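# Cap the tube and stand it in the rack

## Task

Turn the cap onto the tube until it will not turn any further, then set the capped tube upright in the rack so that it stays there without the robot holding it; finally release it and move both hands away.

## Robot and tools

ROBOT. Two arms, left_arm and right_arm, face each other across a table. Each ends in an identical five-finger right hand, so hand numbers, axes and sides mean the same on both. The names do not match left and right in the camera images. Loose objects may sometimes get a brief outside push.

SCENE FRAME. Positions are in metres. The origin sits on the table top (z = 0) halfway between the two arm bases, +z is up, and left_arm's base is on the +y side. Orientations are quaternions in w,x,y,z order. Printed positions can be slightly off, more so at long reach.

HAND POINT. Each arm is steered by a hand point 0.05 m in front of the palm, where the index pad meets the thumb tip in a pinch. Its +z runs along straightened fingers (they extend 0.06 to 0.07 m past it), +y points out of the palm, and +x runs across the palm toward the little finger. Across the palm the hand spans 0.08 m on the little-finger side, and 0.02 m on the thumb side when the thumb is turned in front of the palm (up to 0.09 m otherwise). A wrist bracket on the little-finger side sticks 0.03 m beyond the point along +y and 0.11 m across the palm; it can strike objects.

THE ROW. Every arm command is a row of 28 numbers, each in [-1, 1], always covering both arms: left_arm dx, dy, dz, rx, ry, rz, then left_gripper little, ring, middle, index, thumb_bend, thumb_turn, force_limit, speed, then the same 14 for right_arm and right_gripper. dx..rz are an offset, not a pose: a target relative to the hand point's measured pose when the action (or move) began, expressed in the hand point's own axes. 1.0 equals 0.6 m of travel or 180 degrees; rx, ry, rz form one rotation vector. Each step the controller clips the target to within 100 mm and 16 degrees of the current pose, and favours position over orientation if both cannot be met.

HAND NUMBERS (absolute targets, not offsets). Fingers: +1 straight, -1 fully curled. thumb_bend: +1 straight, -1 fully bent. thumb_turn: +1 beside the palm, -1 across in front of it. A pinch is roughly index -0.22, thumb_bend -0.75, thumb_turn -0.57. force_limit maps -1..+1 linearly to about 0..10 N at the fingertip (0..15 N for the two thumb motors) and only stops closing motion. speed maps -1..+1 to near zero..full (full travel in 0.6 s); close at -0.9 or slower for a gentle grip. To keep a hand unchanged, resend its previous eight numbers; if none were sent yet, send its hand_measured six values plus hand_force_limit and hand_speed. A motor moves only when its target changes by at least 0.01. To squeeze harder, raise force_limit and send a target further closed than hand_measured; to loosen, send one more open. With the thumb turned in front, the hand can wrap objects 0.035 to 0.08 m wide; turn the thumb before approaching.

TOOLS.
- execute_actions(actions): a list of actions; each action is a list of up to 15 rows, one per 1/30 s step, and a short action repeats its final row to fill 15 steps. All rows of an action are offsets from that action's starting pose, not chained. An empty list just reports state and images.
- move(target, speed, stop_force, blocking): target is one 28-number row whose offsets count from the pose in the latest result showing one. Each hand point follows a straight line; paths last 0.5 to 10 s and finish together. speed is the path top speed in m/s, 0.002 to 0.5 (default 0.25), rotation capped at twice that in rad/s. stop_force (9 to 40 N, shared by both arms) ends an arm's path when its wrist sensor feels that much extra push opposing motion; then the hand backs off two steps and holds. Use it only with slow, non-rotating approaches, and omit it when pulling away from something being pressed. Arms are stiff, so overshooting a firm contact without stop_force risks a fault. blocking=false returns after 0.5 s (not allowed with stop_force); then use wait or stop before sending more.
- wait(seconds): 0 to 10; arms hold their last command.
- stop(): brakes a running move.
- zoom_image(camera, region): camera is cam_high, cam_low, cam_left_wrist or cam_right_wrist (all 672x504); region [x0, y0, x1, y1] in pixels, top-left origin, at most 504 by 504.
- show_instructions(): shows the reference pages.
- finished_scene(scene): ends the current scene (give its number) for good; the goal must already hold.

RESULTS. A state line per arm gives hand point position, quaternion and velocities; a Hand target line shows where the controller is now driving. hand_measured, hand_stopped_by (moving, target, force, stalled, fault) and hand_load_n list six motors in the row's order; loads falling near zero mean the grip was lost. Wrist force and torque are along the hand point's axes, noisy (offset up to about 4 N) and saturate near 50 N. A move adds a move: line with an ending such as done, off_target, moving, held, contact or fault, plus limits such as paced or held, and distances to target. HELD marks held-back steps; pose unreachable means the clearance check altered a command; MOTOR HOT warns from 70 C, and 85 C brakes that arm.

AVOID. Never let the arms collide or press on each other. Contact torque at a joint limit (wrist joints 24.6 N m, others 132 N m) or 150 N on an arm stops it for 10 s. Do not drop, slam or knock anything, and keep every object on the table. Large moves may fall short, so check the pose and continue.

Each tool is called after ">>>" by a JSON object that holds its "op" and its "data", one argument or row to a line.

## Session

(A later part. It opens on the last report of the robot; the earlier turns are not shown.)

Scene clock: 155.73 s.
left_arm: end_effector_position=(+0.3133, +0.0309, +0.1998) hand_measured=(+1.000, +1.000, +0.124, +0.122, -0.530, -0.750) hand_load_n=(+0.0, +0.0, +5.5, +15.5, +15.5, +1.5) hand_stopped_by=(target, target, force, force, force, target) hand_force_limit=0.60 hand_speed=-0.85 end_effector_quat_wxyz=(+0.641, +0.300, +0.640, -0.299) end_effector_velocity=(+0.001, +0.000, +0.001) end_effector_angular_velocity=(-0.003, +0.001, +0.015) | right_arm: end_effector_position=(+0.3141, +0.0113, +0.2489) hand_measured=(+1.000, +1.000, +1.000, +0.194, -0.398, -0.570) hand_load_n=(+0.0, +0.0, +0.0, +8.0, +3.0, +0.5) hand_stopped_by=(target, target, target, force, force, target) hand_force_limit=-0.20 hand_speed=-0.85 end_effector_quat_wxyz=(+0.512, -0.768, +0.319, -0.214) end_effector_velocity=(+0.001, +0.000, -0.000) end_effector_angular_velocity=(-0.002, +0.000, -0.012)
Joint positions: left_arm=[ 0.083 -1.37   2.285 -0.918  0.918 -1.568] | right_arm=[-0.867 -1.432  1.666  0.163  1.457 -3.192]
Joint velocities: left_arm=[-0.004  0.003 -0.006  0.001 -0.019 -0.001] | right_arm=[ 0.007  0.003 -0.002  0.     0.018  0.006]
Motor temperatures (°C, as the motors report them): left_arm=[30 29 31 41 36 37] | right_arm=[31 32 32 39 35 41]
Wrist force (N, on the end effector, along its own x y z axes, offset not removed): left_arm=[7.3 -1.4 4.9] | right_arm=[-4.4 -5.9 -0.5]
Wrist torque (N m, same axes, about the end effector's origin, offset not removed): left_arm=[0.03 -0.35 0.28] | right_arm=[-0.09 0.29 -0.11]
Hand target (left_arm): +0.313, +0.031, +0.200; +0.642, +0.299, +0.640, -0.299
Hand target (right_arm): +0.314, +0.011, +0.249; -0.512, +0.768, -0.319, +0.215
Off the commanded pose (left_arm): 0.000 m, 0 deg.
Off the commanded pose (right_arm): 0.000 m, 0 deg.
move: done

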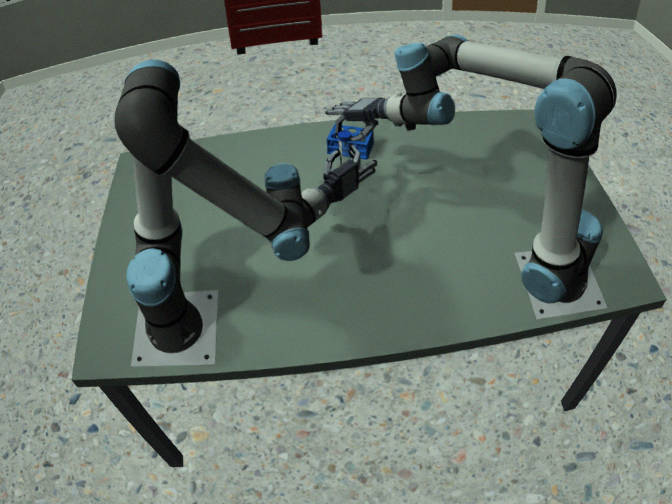

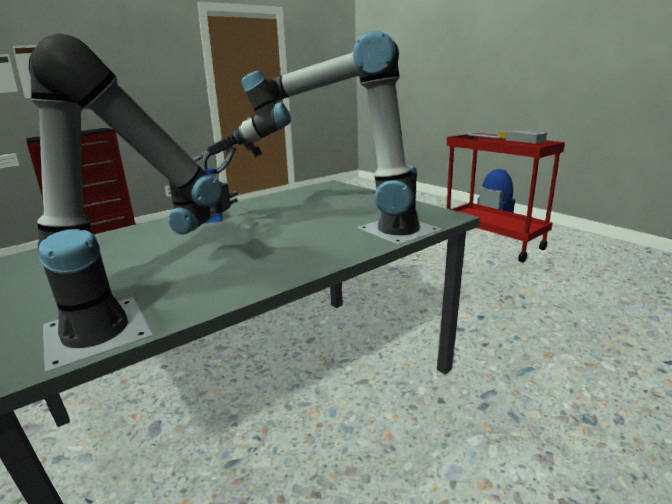

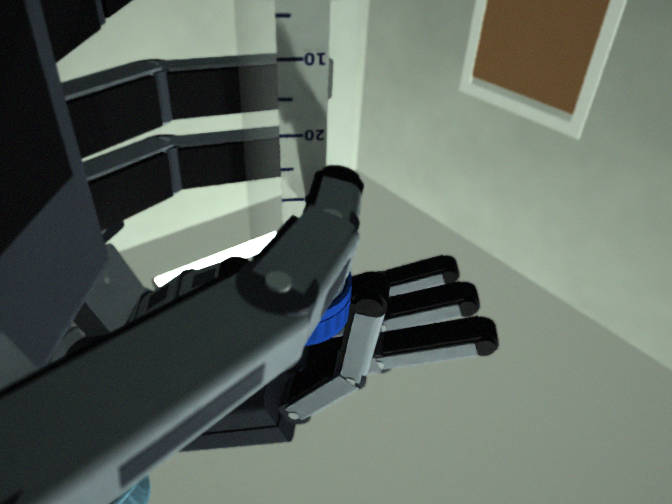

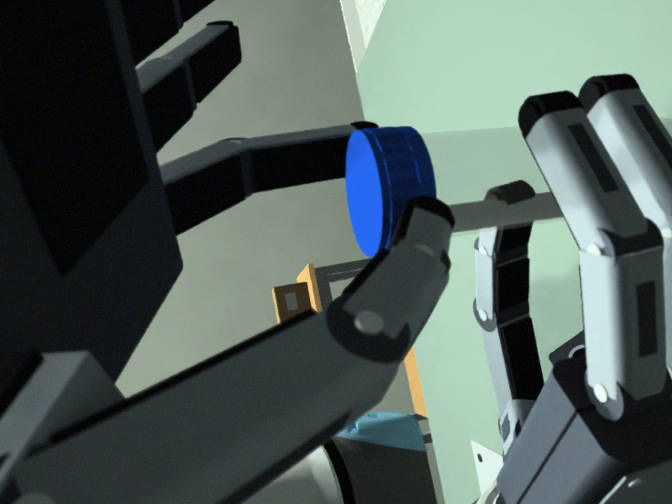

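>>> {"op": "move", "data": {
  "target": [0,0.0082,0.0103,0.25,0,0,1,1,-0.42,-0.4,-0.9,-0.75,0.6,-0.85,0.0136,-0.004,0.0093,0,-0.23,-0.0975,1,1,1,0.4,-0.25,-0.57,-0.2,0.8],
  "speed": 0.2
}}

>>> {"op": "move", "data": {
  "target": [0,0,0,0,0,0,1,1,-0.42,-0.4,-0.9,-0.75,0.6,-0.85,0,0,0,0,0,0,1,1,1,-0.3,-0.6,-0.57,-0.2,-0.85]
}}

>>> {"op": "move", "data": {
  "target": [0,-0.013,-0.0015,-0.25,0,0,1,1,-0.42,-0.4,-0.9,-0.75,0.6,-0.85,-0.016,-0.0009,0.0045,0,0.23,0.0975,1,1,1,-0.3,-0.6,-0.57,-0.2,-0.85],
  "speed": 0.2
}}

Scene clock: 163.53 s.
left_arm: end_effector_position=(+0.3210, +0.0291, +0.1997) hand_measured=(+1.000, +1.000, +0.124, +0.122, -0.530, -0.750) hand_load_n=(+0.0, +0.0, +6.5, +13.0, +15.5, -0.5) hand_stopped_by=(target, target, force, force, force, target) hand_force_limit=0.60 hand_speed=-0.85 end_effector_quat_wxyz=(+0.478, +0.522, +0.477, -0.521) end_effector_velocity=(-0.001, -0.001, -0.000) end_effector_angular_velocity=(+0.000, -0.001, -0.012) | right_arm: end_effector_position=(+0.3242, +0.0097, +0.2491) hand_measured=(+1.000, +1.000, +1.000, +0.400, -0.250, -0.570) hand_load_n=(+0.0, +0.0, +0.0, +0.0, +0.0, +0.0) hand_stopped_by=(target, target, target, target, target, target) hand_force_limit=-0.20 hand_speed=0.80 end_effector_quat_wxyz=(-0.554, +0.832, -0.000, +0.005) end_effector_velocity=(+0.000, -0.000, -0.000) end_effector_angular_velocity=(-0.007, +0.001, +0.013)
Joint positions: left_arm=[ 0.668 -1.29   2.172 -0.883  2.287 -1.57 ] | right_arm=[-1.133 -1.139  1.342  0.617  0.555 -3.889]
Joint velocities: left_arm=[ 0.005  0.005 -0.007  0.003  0.017  0.001] | right_arm=[ 0.     0.012 -0.016  0.03  -0.004 -0.026]
Motor temperatures (°C, as the motors report them): left_arm=[30 29 31 41 36 37] | right_arm=[31 32 32 39 35 41]
Wrist force (N, on the end effector, along its own x y z axes, offset not removed): left_arm=[3.1 3.3 0.5] | right_arm=[-1.0 1.1 0.7]
Wrist torque (N m, same axes, about the end effector's origin, offset not removed): left_arm=[0.54 -0.66 0.30] | right_arm=[0.19 0.23 -0.01]
Hand target (left_arm): +0.321, +0.029, +0.200; +0.478, +0.522, +0.477, -0.522
Hand target (right_arm): +0.324, +0.010, +0.249; -0.554, +0.833, +0.000, +0.004
Off the commanded pose (left_arm): 0.000 m, 0 deg.
Off the commanded pose (right_arm): 0.000 m, 0 deg.
move: done

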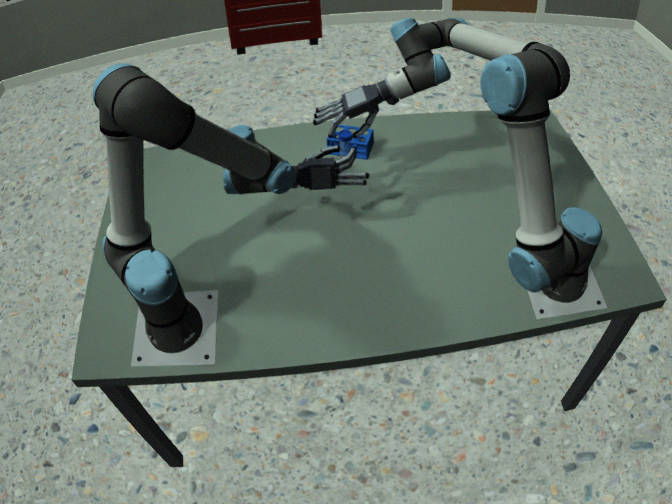

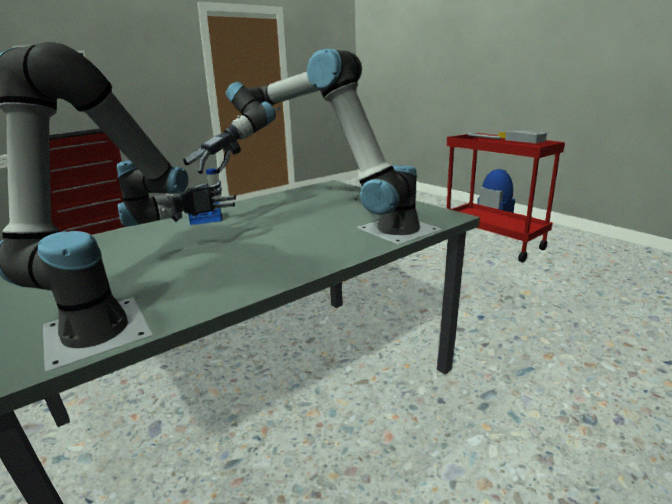

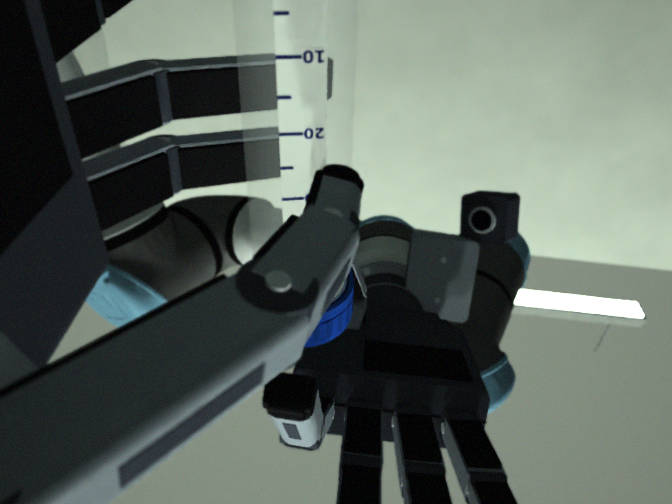

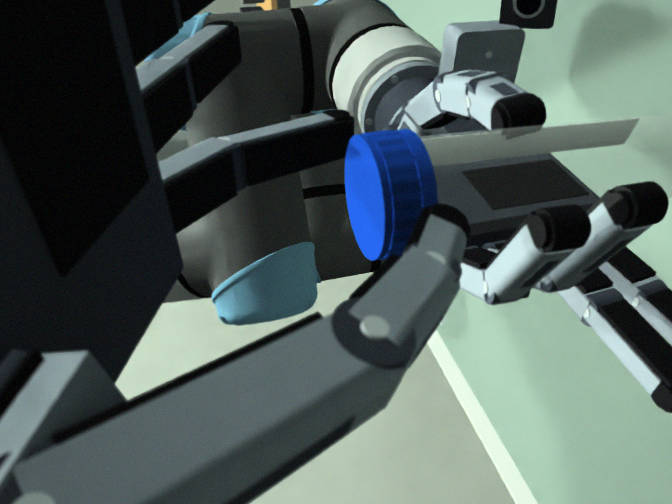

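Scene clock: 164.73 s.
left_arm: end_effector_position=(+0.3210, +0.0291, +0.1997) hand_measured=(+1.000, +1.000, +0.124, +0.122, -0.530, -0.750) hand_load_n=(+0.0, +0.0, +7.0, +13.0, +15.5, -0.5) hand_stopped_by=(target, target, force, force, force, target) hand_force_limit=0.60 hand_speed=-0.85 end_effector_quat_wxyz=(+0.478, +0.522, +0.477, -0.521) end_effector_velocity=(-0.000, -0.000, +0.000) end_effector_angular_velocity=(-0.001, -0.001, -0.000) | right_arm: end_effector_position=(+0.3242, +0.0097, +0.2491) hand_measured=(+1.000, +1.000, +1.000, +0.194, -0.394, -0.570) hand_load_n=(+0.0, +0.0, +0.0, +6.0, +5.5, -0.5) hand_stopped_by=(target, target, target, force, force, target) hand_force_limit=-0.20 hand_speed=-0.85 end_effector_quat_wxyz=(-0.554, +0.832, -0.000, +0.005) end_effector_velocity=(-0.000, -0.000, +0.000) end_effector_angular_velocity=(-0.000, +0.001, -0.000)
Joint positions: left_arm=[ 0.668 -1.29   2.172 -0.883  2.287 -1.57 ] | right_arm=[-1.133 -1.139  1.342  0.617  0.555 -3.889]
Joint velocities: left_arm=[-0.    -0.    -0.    -0.001 -0.    -0.   ] | right_arm=[-0.    -0.     0.     0.001  0.     0.   ]
Motor temperatures (°C, as the motors report them): left_arm=[30 29 31 41 36 37] | right_arm=[31 32 32 39 35 41]
Wrist force (N, on the end effector, along its own x y z axes, offset not removed): left_arm=[3.2 1.8 0.7] | right_arm=[-1.4 1.3 1.5]
Wrist torque (N m, same axes, about the end effector's origin, offset not removed): left_arm=[0.25 -0.57 0.23] | right_arm=[0.23 0.21 -0.10]
Hand target (left_arm): +0.321, +0.029, +0.200; +0.478, +0.522, +0.477, -0.521
Hand target (right_arm): +0.324, +0.010, +0.249; -0.554, +0.832, -0.000, +0.005
Off the commanded pose (left_arm): 0.000 m, 0 deg.
Off the commanded pose (right_arm): 0.000 m, 0 deg.
move: done

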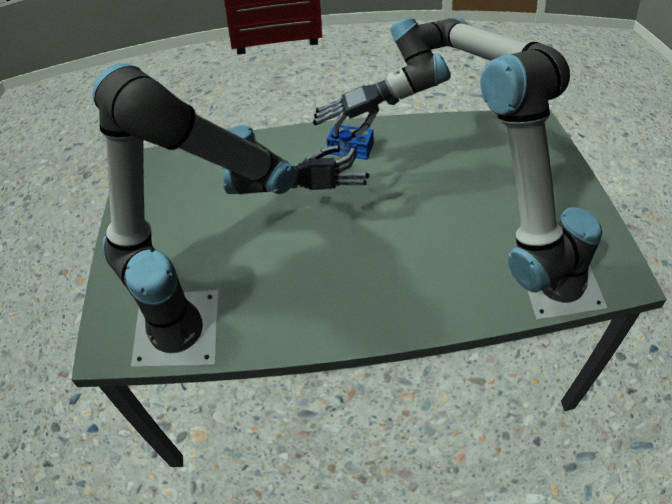

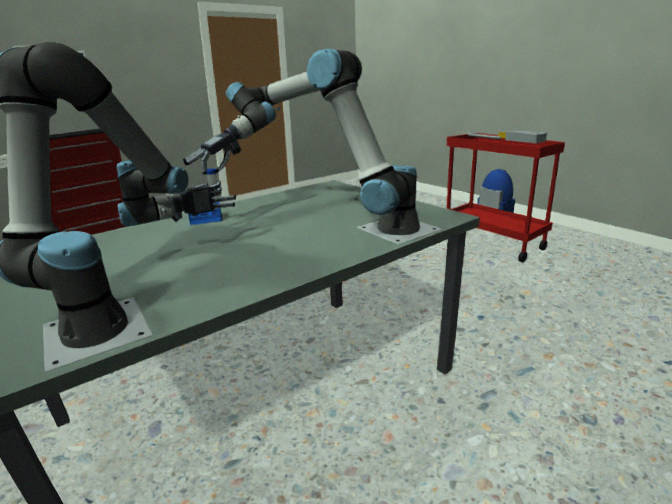

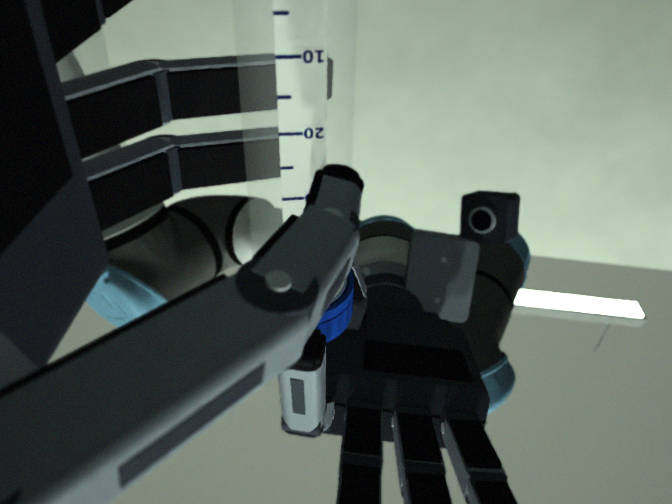

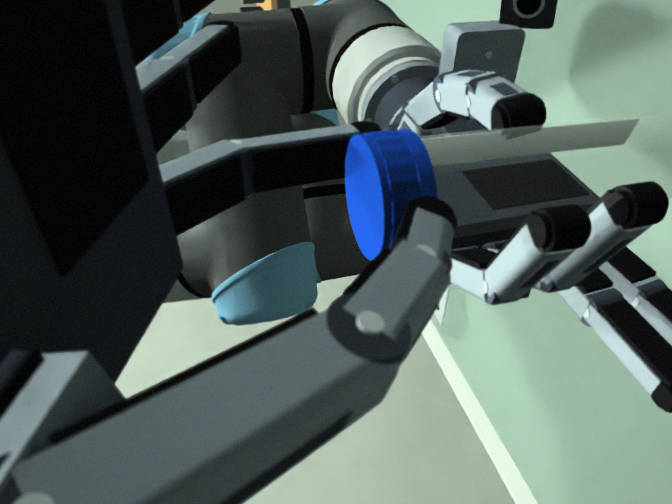

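Scene clock: 167.20 s.
left_arm: end_effector_position=(+0.3133, +0.0309, +0.1997) hand_measured=(+1.000, +1.000, +0.122, +0.120, -0.540, -0.750) hand_load_n=(+0.0, +0.0, +0.0, +0.0, +0.0, +0.0) hand_stopped_by=(target, target, force, force, force, target) hand_force_limit=0.60 hand_speed=-0.85 end_effector_quat_wxyz=(+0.641, +0.300, +0.640, -0.299) end_effector_velocity=(+0.001, +0.000, -0.000) end_effector_angular_velocity=(+0.001, +0.001, +0.014) | right_arm: end_effector_position=(+0.3145, +0.0125, +0.2484) hand_measured=(+1.000, +1.000, +1.000, +0.194, -0.396, -0.570) hand_load_n=(+0.0, +0.0, +0.0, +0.0, +0.0, +0.0) hand_stopped_by=(target, target, target, force, force, target) hand_force_limit=-0.20 hand_speed=-0.85 end_effector_quat_wxyz=(+0.512, -0.768, +0.319, -0.214) end_effector_velocity=(+0.001, +0.001, -0.000) end_effector_angular_velocity=(-0.001, -0.001, -0.013)
Joint positions: left_arm=[ 0.083 -1.37   2.285 -0.918  0.918 -1.568] | right_arm=[-0.866 -1.429  1.664  0.161  1.458 -3.191]
Joint velocities: left_arm=[-0.004  0.004 -0.006  0.003 -0.019 -0.001] | right_arm=[ 0.007  0.003 -0.003 -0.     0.018  0.006]
Motor temperatures (°C, as the motors report them): left_arm=[30 29 31 41 36 37] | right_arm=[31 32 32 39 35 41]
Wrist force (N, on the end effector, along its own x y z axes, offset not removed): left_arm=[3.4 1.3 0.3] | right_arm=[-0.4 0.9 0.3]
Wrist torque (N m, same axes, about the end effector's origin, offset not removed): left_arm=[0.27 -0.64 0.32] | right_arm=[0.20 0.13 0.07]
Hand target (left_arm): +0.313, +0.031, +0.200; +0.642, +0.299, +0.640, -0.299
Hand target (right_arm): +0.315, +0.013, +0.248; -0.512, +0.768, -0.319, +0.215
Off the commanded pose (left_arm): 0.000 m, 0 deg.
Off the commanded pose (right_arm): 0.000 m, 0 deg.
move: done

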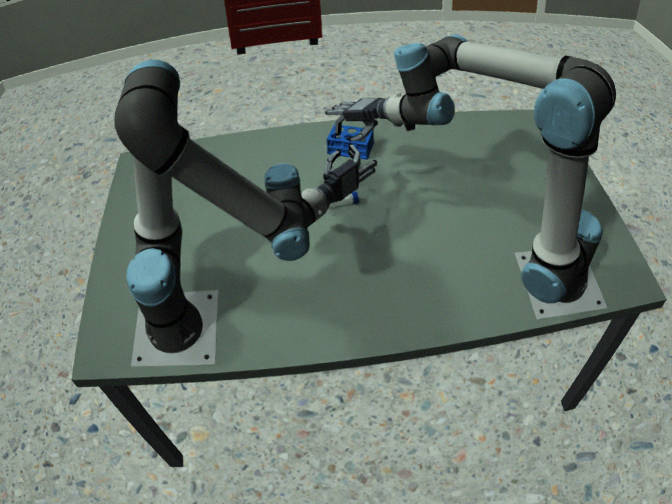

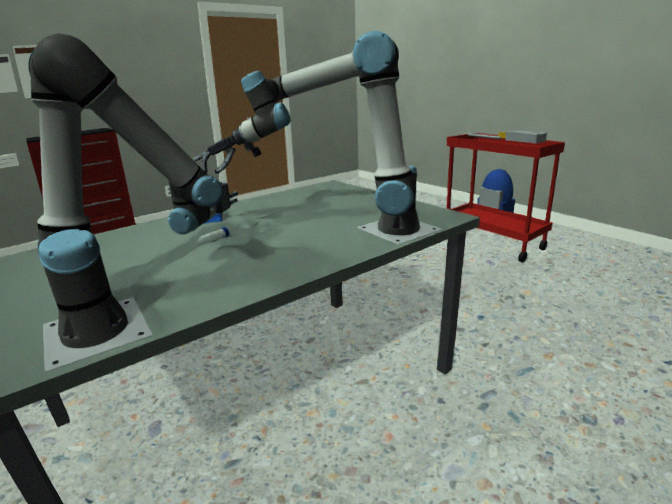

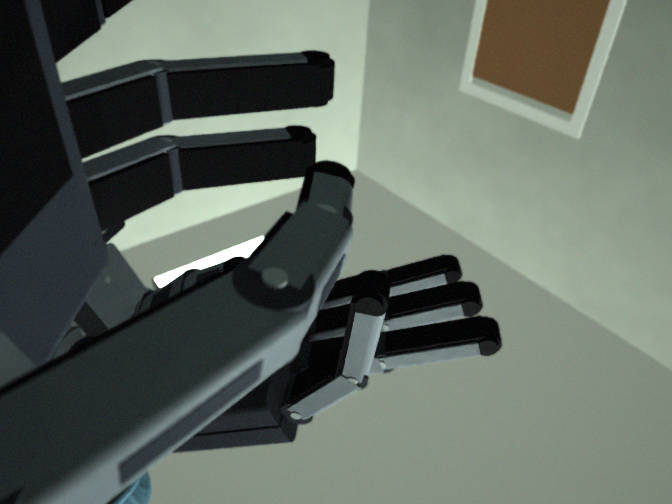

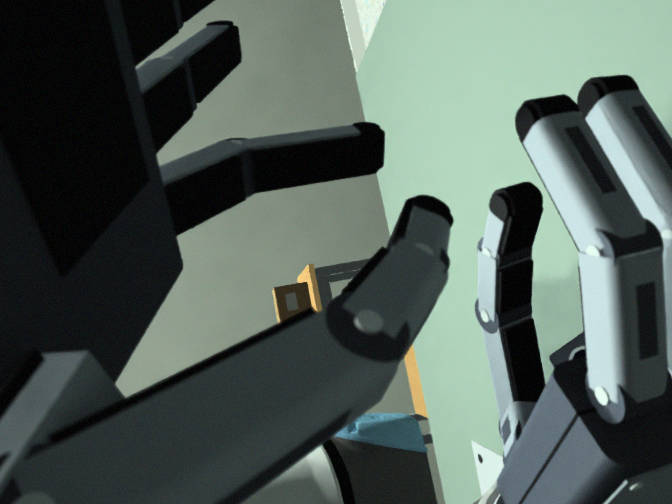

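>>> {"op": "move", "data": {
  "target": [-0.1,0.12,-0.25,0,0,0,1,1,1,1,0,-0.75,0.6,0,0.08,0,0,0,0.2,0.085,1,1,1,0.5,-0.45,-0.57,0,0.5],
  "speed": 0.2
}}

>>> {"op": "zoom_image", "data": {
  "camera": "cam_high",
  "region": [240,100,480,280]
}}

Scene clock: 172.77 s.
left_arm: end_effector_position=(+0.2726, +0.1922, +0.2592) hand_measured=(+1.000, +1.000, +1.000, +1.000, +0.000, -0.750) hand_load_n=(+0.0, +0.0, +0.0, +0.0, +0.0, +0.0) hand_stopped_by=(target, target, target, target, target, target) hand_force_limit=0.60 hand_speed=0.00 end_effector_quat_wxyz=(+0.642, +0.300, +0.639, -0.299) end_effector_velocity=(-0.002, +0.001, +0.001) end_effector_angular_velocity=(-0.000, +0.002, -0.000) | right_arm: end_effector_position=(+0.3483, -0.0215, +0.2483) hand_measured=(+1.000, +1.000, +1.000, +0.500, -0.450, -0.570) hand_load_n=(+0.0, +0.0, +0.0, +0.0, +0.0, +0.0) hand_stopped_by=(target, target, target, target, target, target) hand_force_limit=0.00 hand_speed=0.50 end_effector_quat_wxyz=(+0.412, -0.616, +0.559, -0.371) end_effector_velocity=(-0.000, +0.000, +0.000) end_effector_angular_velocity=(+0.001, +0.001, -0.003)
Joint positions: left_arm=[-0.143 -2.048  2.621 -0.577  0.693 -1.566] | right_arm=[-0.657 -1.277  1.49   0.312  2.266 -2.782]
Joint velocities: left_arm=[-0.016 -0.014  0.002  0.014 -0.016 -0.003] | right_arm=[ 0.001  0.002 -0.003  0.004  0.003  0.004]
Motor temperatures (°C, as the motors report them): left_arm=[30 29 31 41 36 37] | right_arm=[31 32 32 39 35 41]
Wrist force (N, on the end effector, along its own x y z axes, offset not removed): left_arm=[2.1 0.7 0.4] | right_arm=[0.1 -0.5 0.5]
Wrist torque (N m, same axes, about the end effector's origin, offset not removed): left_arm=[0.12 -0.54 0.27] | right_arm=[-0.01 0.00 -0.02]
Hand target (left_arm): +0.272, +0.192, +0.259; +0.641, +0.300, +0.640, -0.299
Hand target (right_arm): +0.348, -0.022, +0.248; -0.412, +0.616, -0.559, +0.371
Off the commanded pose (left_arm): 0.001 m, 0 deg.
Off the commanded pose (right_arm): 0.000 m, 0 deg.
move: done

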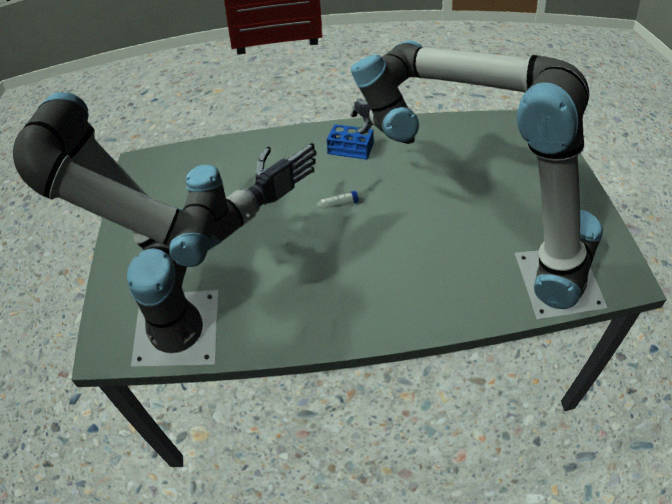

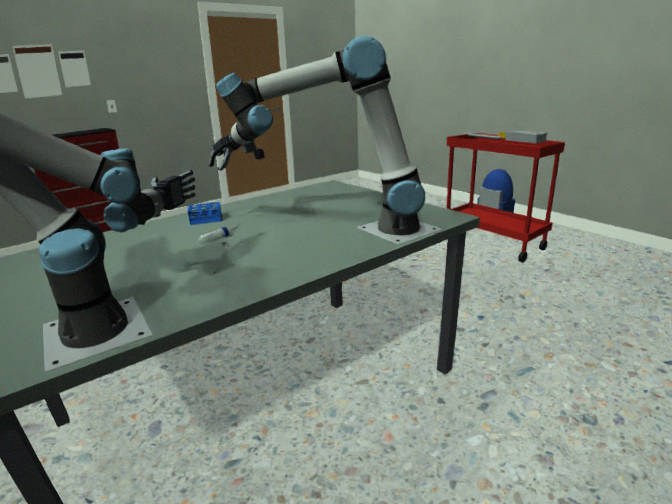

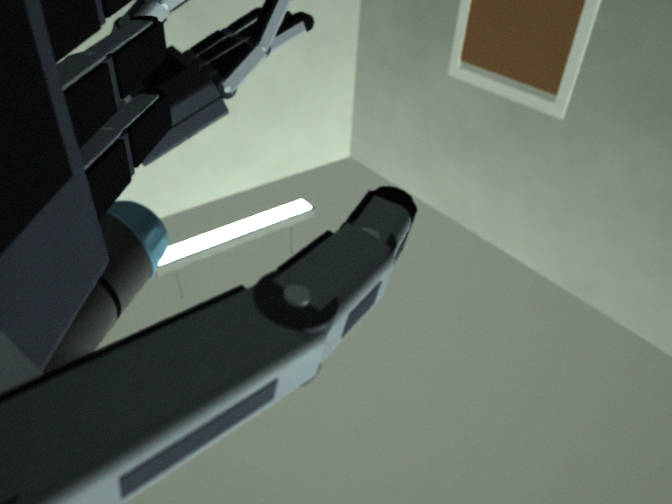

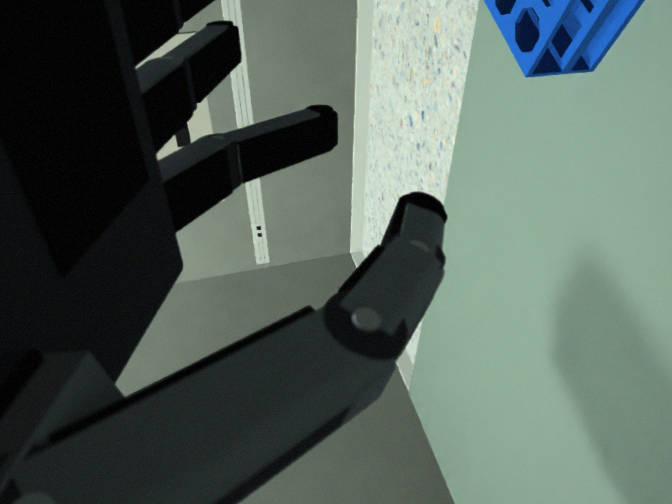

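Region (240, 100, 480, 280) of cam_high's 672x504 image, scaled by 2.100, with more detail than that image has; it fills the top 378 rows of this view, and the rest is white.

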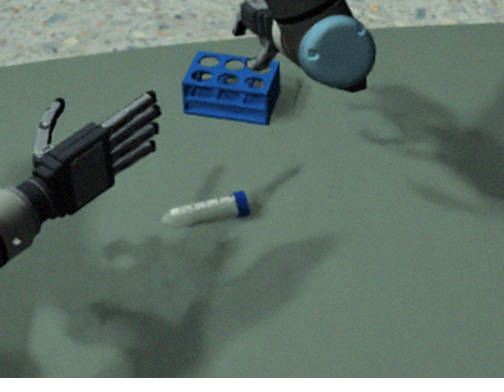

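>>> {"op": "move", "data": {
  "target": [0,0,0,0,0,0,1,1,1,1,0,-0.75,0.6,0,-0.04,0.287,0.049,0,0,0,1,1,1,0.5,-0.45,-0.57,0,0.5],
  "speed": 0.2
}}

Scene clock: 176.87 s.
left_arm: end_effector_position=(+0.2726, +0.1922, +0.2592) hand_measured=(+1.000, +1.000, +1.000, +1.000, +0.000, -0.750) hand_load_n=(+0.0, +0.0, +0.0, +0.0, +0.0, +0.0) hand_stopped_by=(target, target, target, target, target, target) hand_force_limit=0.60 hand_speed=0.00 end_effector_quat_wxyz=(+0.642, +0.300, +0.639, -0.299) end_effector_velocity=(-0.000, -0.000, +0.000) end_effector_angular_velocity=(-0.001, +0.000, -0.001) | right_arm: end_effector_position=(+0.3070, -0.0008, +0.0784) hand_measured=(+1.000, +1.000, +1.000, +0.500, -0.450, -0.570) hand_load_n=(+0.0, +0.0, +0.0, +0.0, +0.0, +0.0) hand_stopped_by=(target, target, target, target, target, target) hand_force_limit=0.00 hand_speed=0.50 end_effector_quat_wxyz=(+0.412, -0.616, +0.559, -0.371) end_effector_velocity=(-0.001, +0.001, -0.002) end_effector_angular_velocity=(+0.000, -0.001, +0.002)
Joint positions: left_arm=[-0.143 -2.048  2.621 -0.577  0.693 -1.566] | right_arm=[-0.558 -1.095  1.71  -0.043  2.351 -2.713]
Joint velocities: left_arm=[-0.001 -0.001 -0.     0.     0.     0.   ] | right_arm=[ 0.003  0.004  0.001 -0.005  0.001  0.   ]
Motor temperatures (°C, as the motors report them): left_arm=[30 29 31 41 36 37] | right_arm=[31 32 32 39 35 41]
Wrist force (N, on the end effector, along its own x y z axes, offset not removed): left_arm=[2.7 0.6 1.1] | right_arm=[-0.2 1.5 0.2]
Wrist torque (N m, same axes, about the end effector's origin, offset not removed): left_arm=[0.05 -0.58 0.28] | right_arm=[0.30 0.09 0.03]
Hand target (left_arm): +0.273, +0.192, +0.259; +0.642, +0.300, +0.639, -0.299
Hand target (right_arm): +0.307, -0.001, +0.078; -0.412, +0.616, -0.559, +0.371
Off the commanded pose (left_arm): 0.000 m, 0 deg.
Off the commanded pose (right_arm): 0.000 m, 0 deg.
move: done

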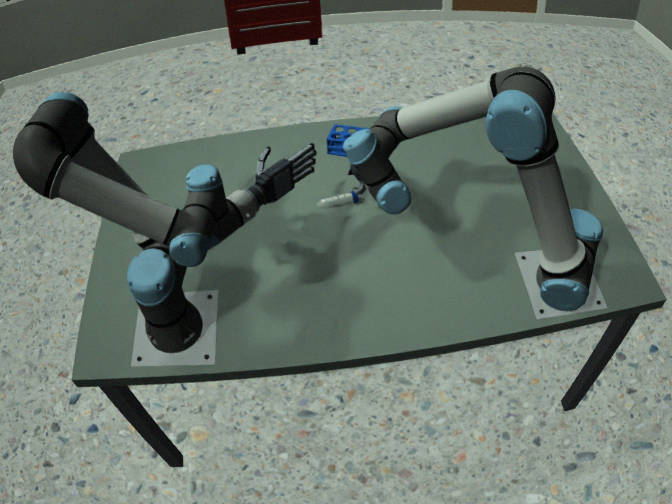

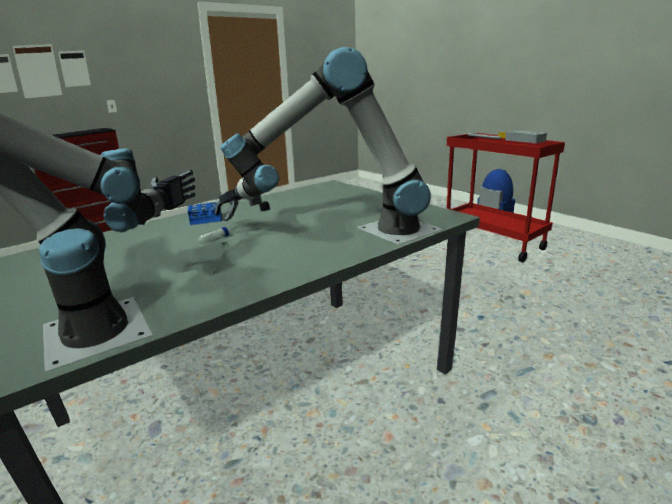

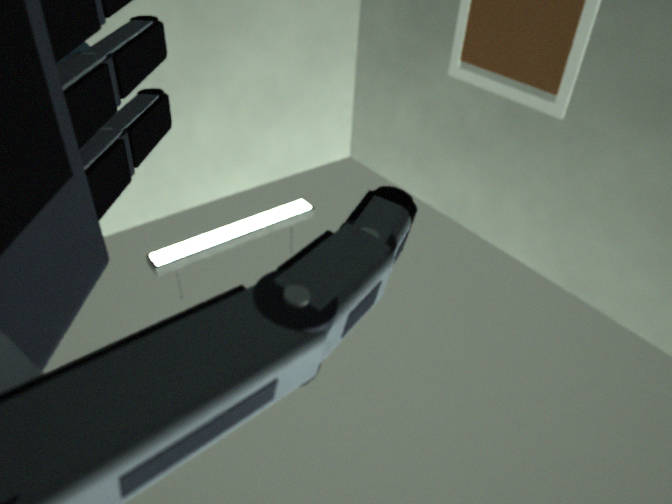

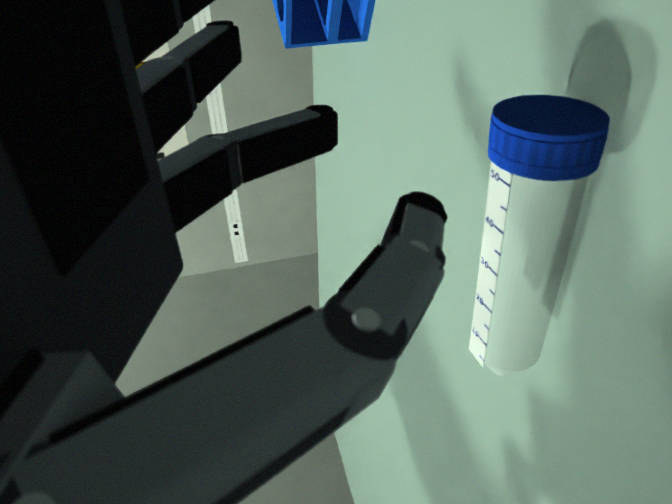

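>>> {"op": "move", "data": {
  "target": [0,0,0,0,0,0,1,1,1,1,0,-0.75,0.6,0,-0.03,0.041,0.032,0,0,0,1,1,1,0.6,-0.4,-0.57,0,0.5],
  "speed": 0.06
}}

Scene clock: 180.80 s.
left_arm: end_effector_position=(+0.2726, +0.1922, +0.2592) hand_measured=(+1.000, +1.000, +1.000, +1.000, +0.000, -0.750) hand_load_n=(+0.0, +0.0, +0.0, +0.0, +0.0, +0.0) hand_stopped_by=(target, target, target, target, target, target) hand_force_limit=0.60 hand_speed=0.00 end_effector_quat_wxyz=(+0.642, +0.300, +0.639, -0.299) end_effector_velocity=(+0.000, +0.000, -0.000) end_effector_angular_velocity=(+0.001, -0.000, +0.001) | right_arm: end_effector_position=(+0.3135, +0.0179, +0.0485) hand_measured=(+1.000, +1.000, +1.000, +0.600, -0.400, -0.570) hand_load_n=(+0.0, +0.0, +0.0, +0.0, +0.0, +0.0) hand_stopped_by=(target, target, target, target, target, target) hand_force_limit=0.00 hand_speed=0.50 end_effector_quat_wxyz=(+0.412, -0.616, +0.559, -0.371) end_effector_velocity=(+0.000, +0.001, -0.001) end_effector_angular_velocity=(-0.002, +0.000, -0.000)
Joint positions: left_arm=[-0.143 -2.048  2.621 -0.577  0.693 -1.566] | right_arm=[-0.547 -1.012  1.668 -0.078  2.36  -2.704]
Joint velocities: left_arm=[ 0.001  0.     0.     0.    -0.     0.   ] | right_arm=[ 0.     0.004 -0.003 -0.     0.001 -0.001]
Motor temperatures (°C, as the motors report them): left_arm=[30 29 31 41 36 37] | right_arm=[31 32 32 39 35 41]
Wrist force (N, on the end effector, along its own x y z axes, offset not removed): left_arm=[3.4 1.6 0.7] | right_arm=[0.9 2.1 0.3]
Wrist torque (N m, same axes, about the end effector's origin, offset not removed): left_arm=[0.25 -0.70 0.36] | right_arm=[0.43 -0.01 0.18]
Hand target (left_arm): +0.273, +0.192, +0.259; +0.642, +0.300, +0.639, -0.299
Hand target (right_arm): +0.313, +0.018, +0.048; -0.412, +0.616, -0.559, +0.371
Off the commanded pose (left_arm): 0.000 m, 0 deg.
Off the commanded pose (right_arm): 0.000 m, 0 deg.
move: done

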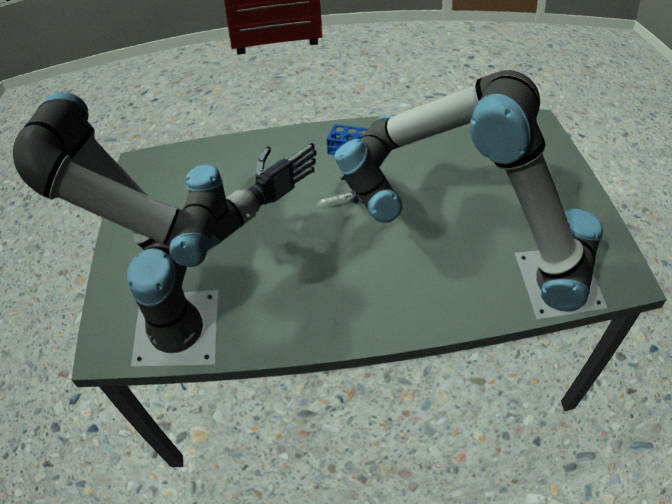

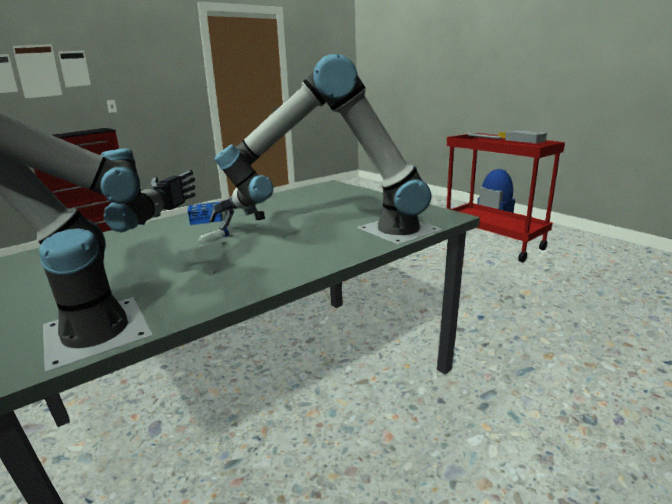

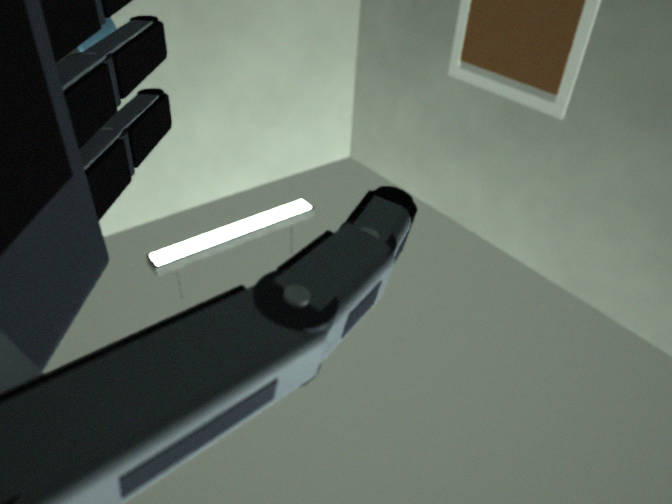

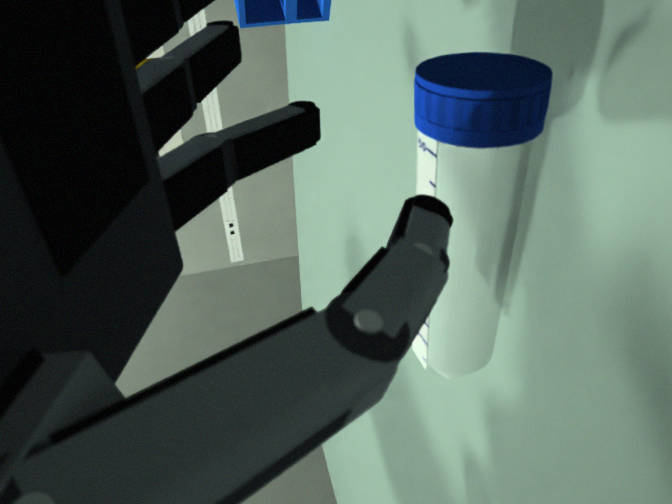

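Down 3.1 cm.

>>> {"op": "move", "data": {
  "target": [0,0,0,0,0,0,1,1,1,1,0,-0.75,0.6,0,0,0.0475,0.02,0,0,0,1,1,1,0.6,-0.4,-0.57,0,0.5],
  "speed": 0.02,
  "stop_force": 9
}}

>>> {"op": "move", "data": {
  "target": [0,0,0,0,0,0,1,1,1,1,0,-0.75,0.6,0,0,0,0,0,0,0,1,1,1,-0.3,-0.45,-0.57,0.4,-0.85]
}}

Scene clock: 185.87 s.
left_arm: end_effector_position=(+0.2726, +0.1922, +0.2592) hand_measured=(+1.000, +1.000, +1.000, +1.000, +0.000, -0.750) hand_load_n=(+0.0, +0.0, +0.0, +0.0, +0.0, +0.0) hand_stopped_by=(target, target, target, target, target, target) hand_force_limit=0.60 hand_speed=0.00 end_effector_quat_wxyz=(+0.642, +0.300, +0.639, -0.299) end_effector_velocity=(-0.000, -0.001, +0.000) end_effector_angular_velocity=(-0.001, +0.000, -0.001) | right_arm: end_effector_position=(+0.3135, +0.0181, +0.0178) hand_measured=(+1.000, +1.000, +1.000, +0.600, -0.400, -0.570) hand_load_n=(+0.0, +0.0, +0.0, +0.0, +0.0, +0.0) hand_stopped_by=(target, target, target, target, target, target) hand_force_limit=0.00 hand_speed=0.50 end_effector_quat_wxyz=(+0.412, -0.616, +0.559, -0.371) end_effector_velocity=(+0.000, -0.000, -0.002) end_effector_angular_velocity=(-0.000, +0.001, -0.000)
Joint positions: left_arm=[-0.143 -2.048  2.621 -0.577  0.693 -1.566] | right_arm=[-0.546 -0.966  1.687 -0.143  2.36  -2.704]
Joint velocities: left_arm=[-0.001 -0.    -0.    -0.001 -0.     0.   ] | right_arm=[-0.001  0.004  0.001 -0.004 -0.    -0.   ]
Motor temperatures (°C, as the motors report them): left_arm=[30 29 31 41 36 37] | right_arm=[31 32 32 39 35 41]
Wrist force (N, on the end effector, along its own x y z axes, offset not removed): left_arm=[1.6 0.8 -0.6] | right_arm=[0.2 1.9 -0.5]
Wrist torque (N m, same axes, about the end effector's origin, offset not removed): left_arm=[0.14 -0.34 0.21] | right_arm=[0.40 0.06 0.04]
Hand target (left_arm): +0.273, +0.192, +0.259; +0.642, +0.300, +0.639, -0.299
Hand target (right_arm): +0.314, +0.018, +0.018; -0.412, +0.616, -0.559, +0.371
Off the commanded pose (left_arm): 0.000 m, 0 deg.
Off the commanded pose (right_arm): 0.000 m, 0 deg.
move: done

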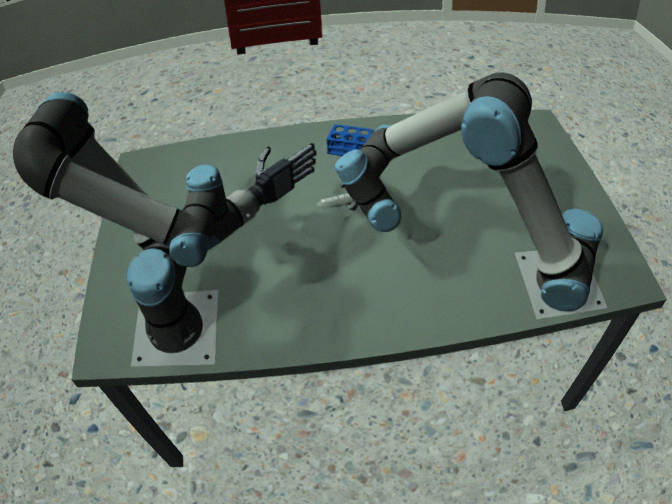

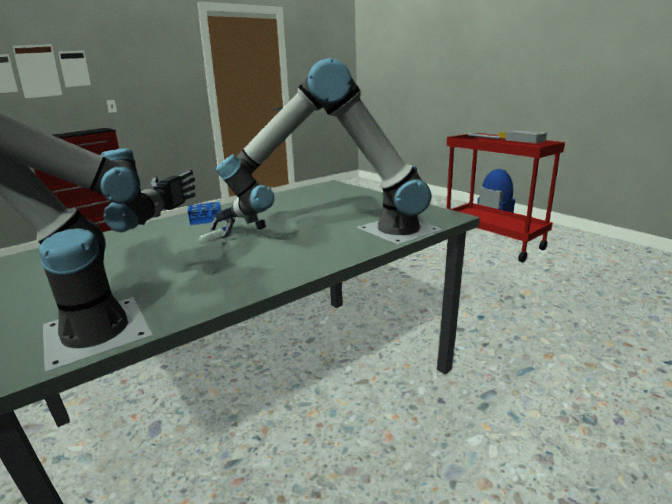

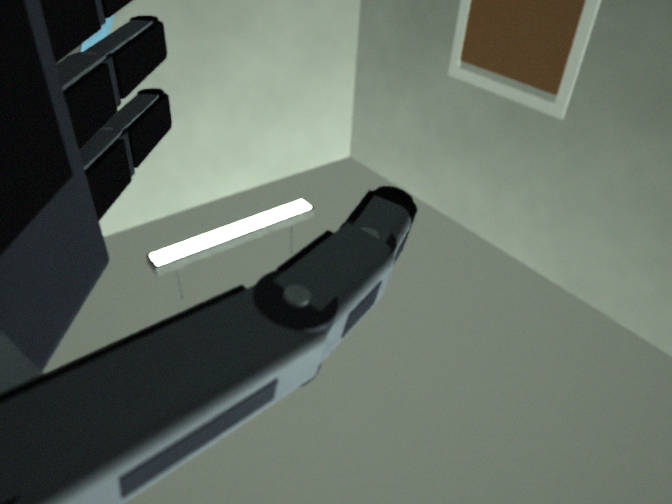

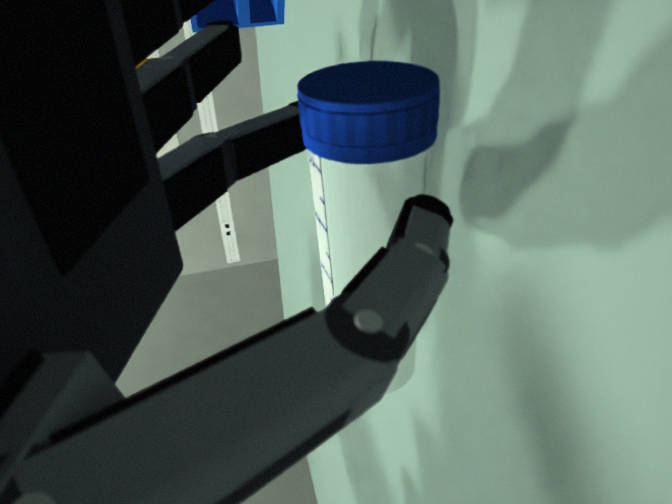

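Scene clock: 187.97 s.
left_arm: end_effector_position=(+0.2726, +0.1922, +0.2592) hand_measured=(+1.000, +1.000, +1.000, +1.000, +0.000, -0.750) hand_load_n=(+0.0, +0.0, +0.0, +0.0, +0.0, +0.0) hand_stopped_by=(target, target, target, target, target, target) hand_force_limit=0.60 hand_speed=0.00 end_effector_quat_wxyz=(+0.642, +0.300, +0.639, -0.299) end_effector_velocity=(+0.000, +0.000, +0.000) end_effector_angular_velocity=(-0.000, +0.000, +0.000) | right_arm: end_effector_position=(+0.3135, +0.0181, +0.0178) hand_measured=(+1.000, +1.000, +1.000, +0.146, -0.448, -0.570) hand_load_n=(+0.0, +0.0, +0.0, +6.5, +3.5, +0.0) hand_stopped_by=(target, target, target, force, target, target) hand_force_limit=0.40 hand_speed=-0.85 end_effector_quat_wxyz=(+0.412, -0.616, +0.559, -0.371) end_effector_velocity=(-0.000, +0.000, +0.000) end_effector_angular_velocity=(-0.000, +0.000, +0.000)
Joint positions: left_arm=[-0.143 -2.048  2.621 -0.577  0.693 -1.566] | right_arm=[-0.546 -0.966  1.687 -0.143  2.36  -2.704]
Joint velocities: left_arm=[ 0.001 -0.001  0.     0.001  0.    -0.   ] | right_arm=[ 0.     0.    -0.     0.001  0.     0.001]
Motor temperatures (°C, as the motors report them): left_arm=[30 29 31 41 36 37] | right_arm=[31 32 32 39 35 41]
Wrist force (N, on the end effector, along its own x y z axes, offset not removed): left_arm=[0.7 1.1 0.0] | right_arm=[1.0 -3.9 -0.5]
Wrist torque (N m, same axes, about the end effector's origin, offset not removed): left_arm=[0.24 -0.29 0.14] | right_arm=[0.09 -0.15 0.05]
Hand target (left_arm): +0.273, +0.192, +0.259; +0.642, +0.300, +0.639, -0.299
Hand target (right_arm): +0.314, +0.018, +0.018; -0.412, +0.616, -0.559, +0.371
Off the commanded pose (left_arm): 0.000 m, 0 deg.
Off the commanded pose (right_arm): 0.000 m, 0 deg.
move: done

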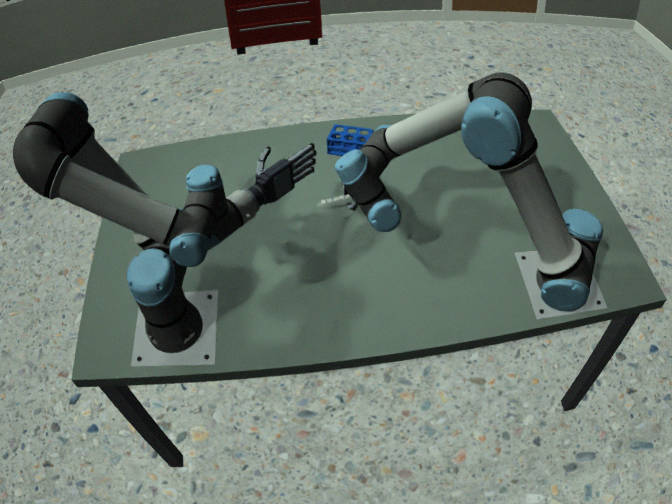

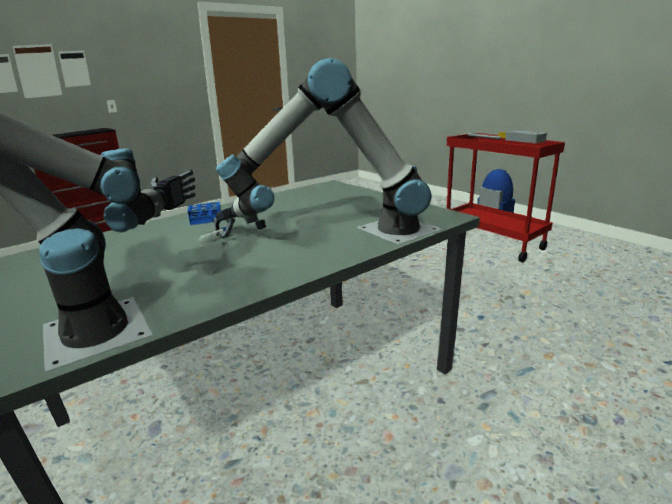

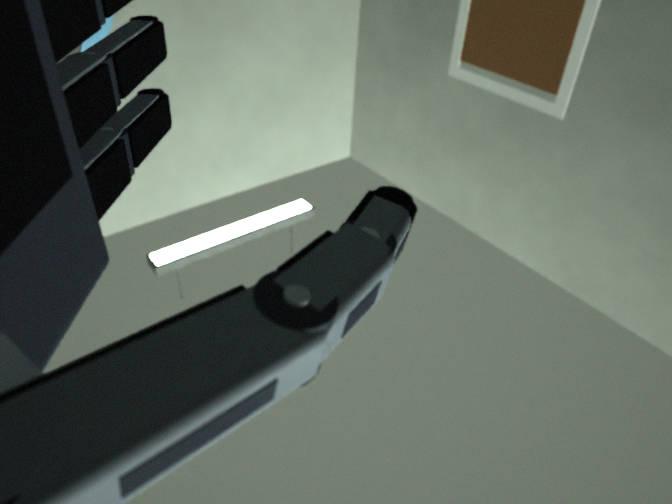

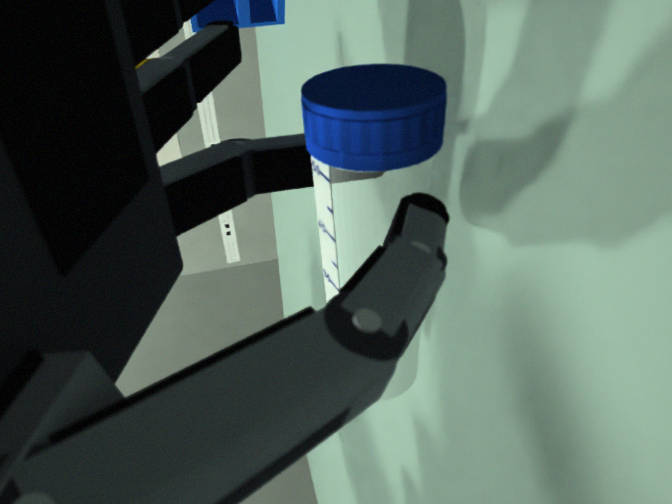

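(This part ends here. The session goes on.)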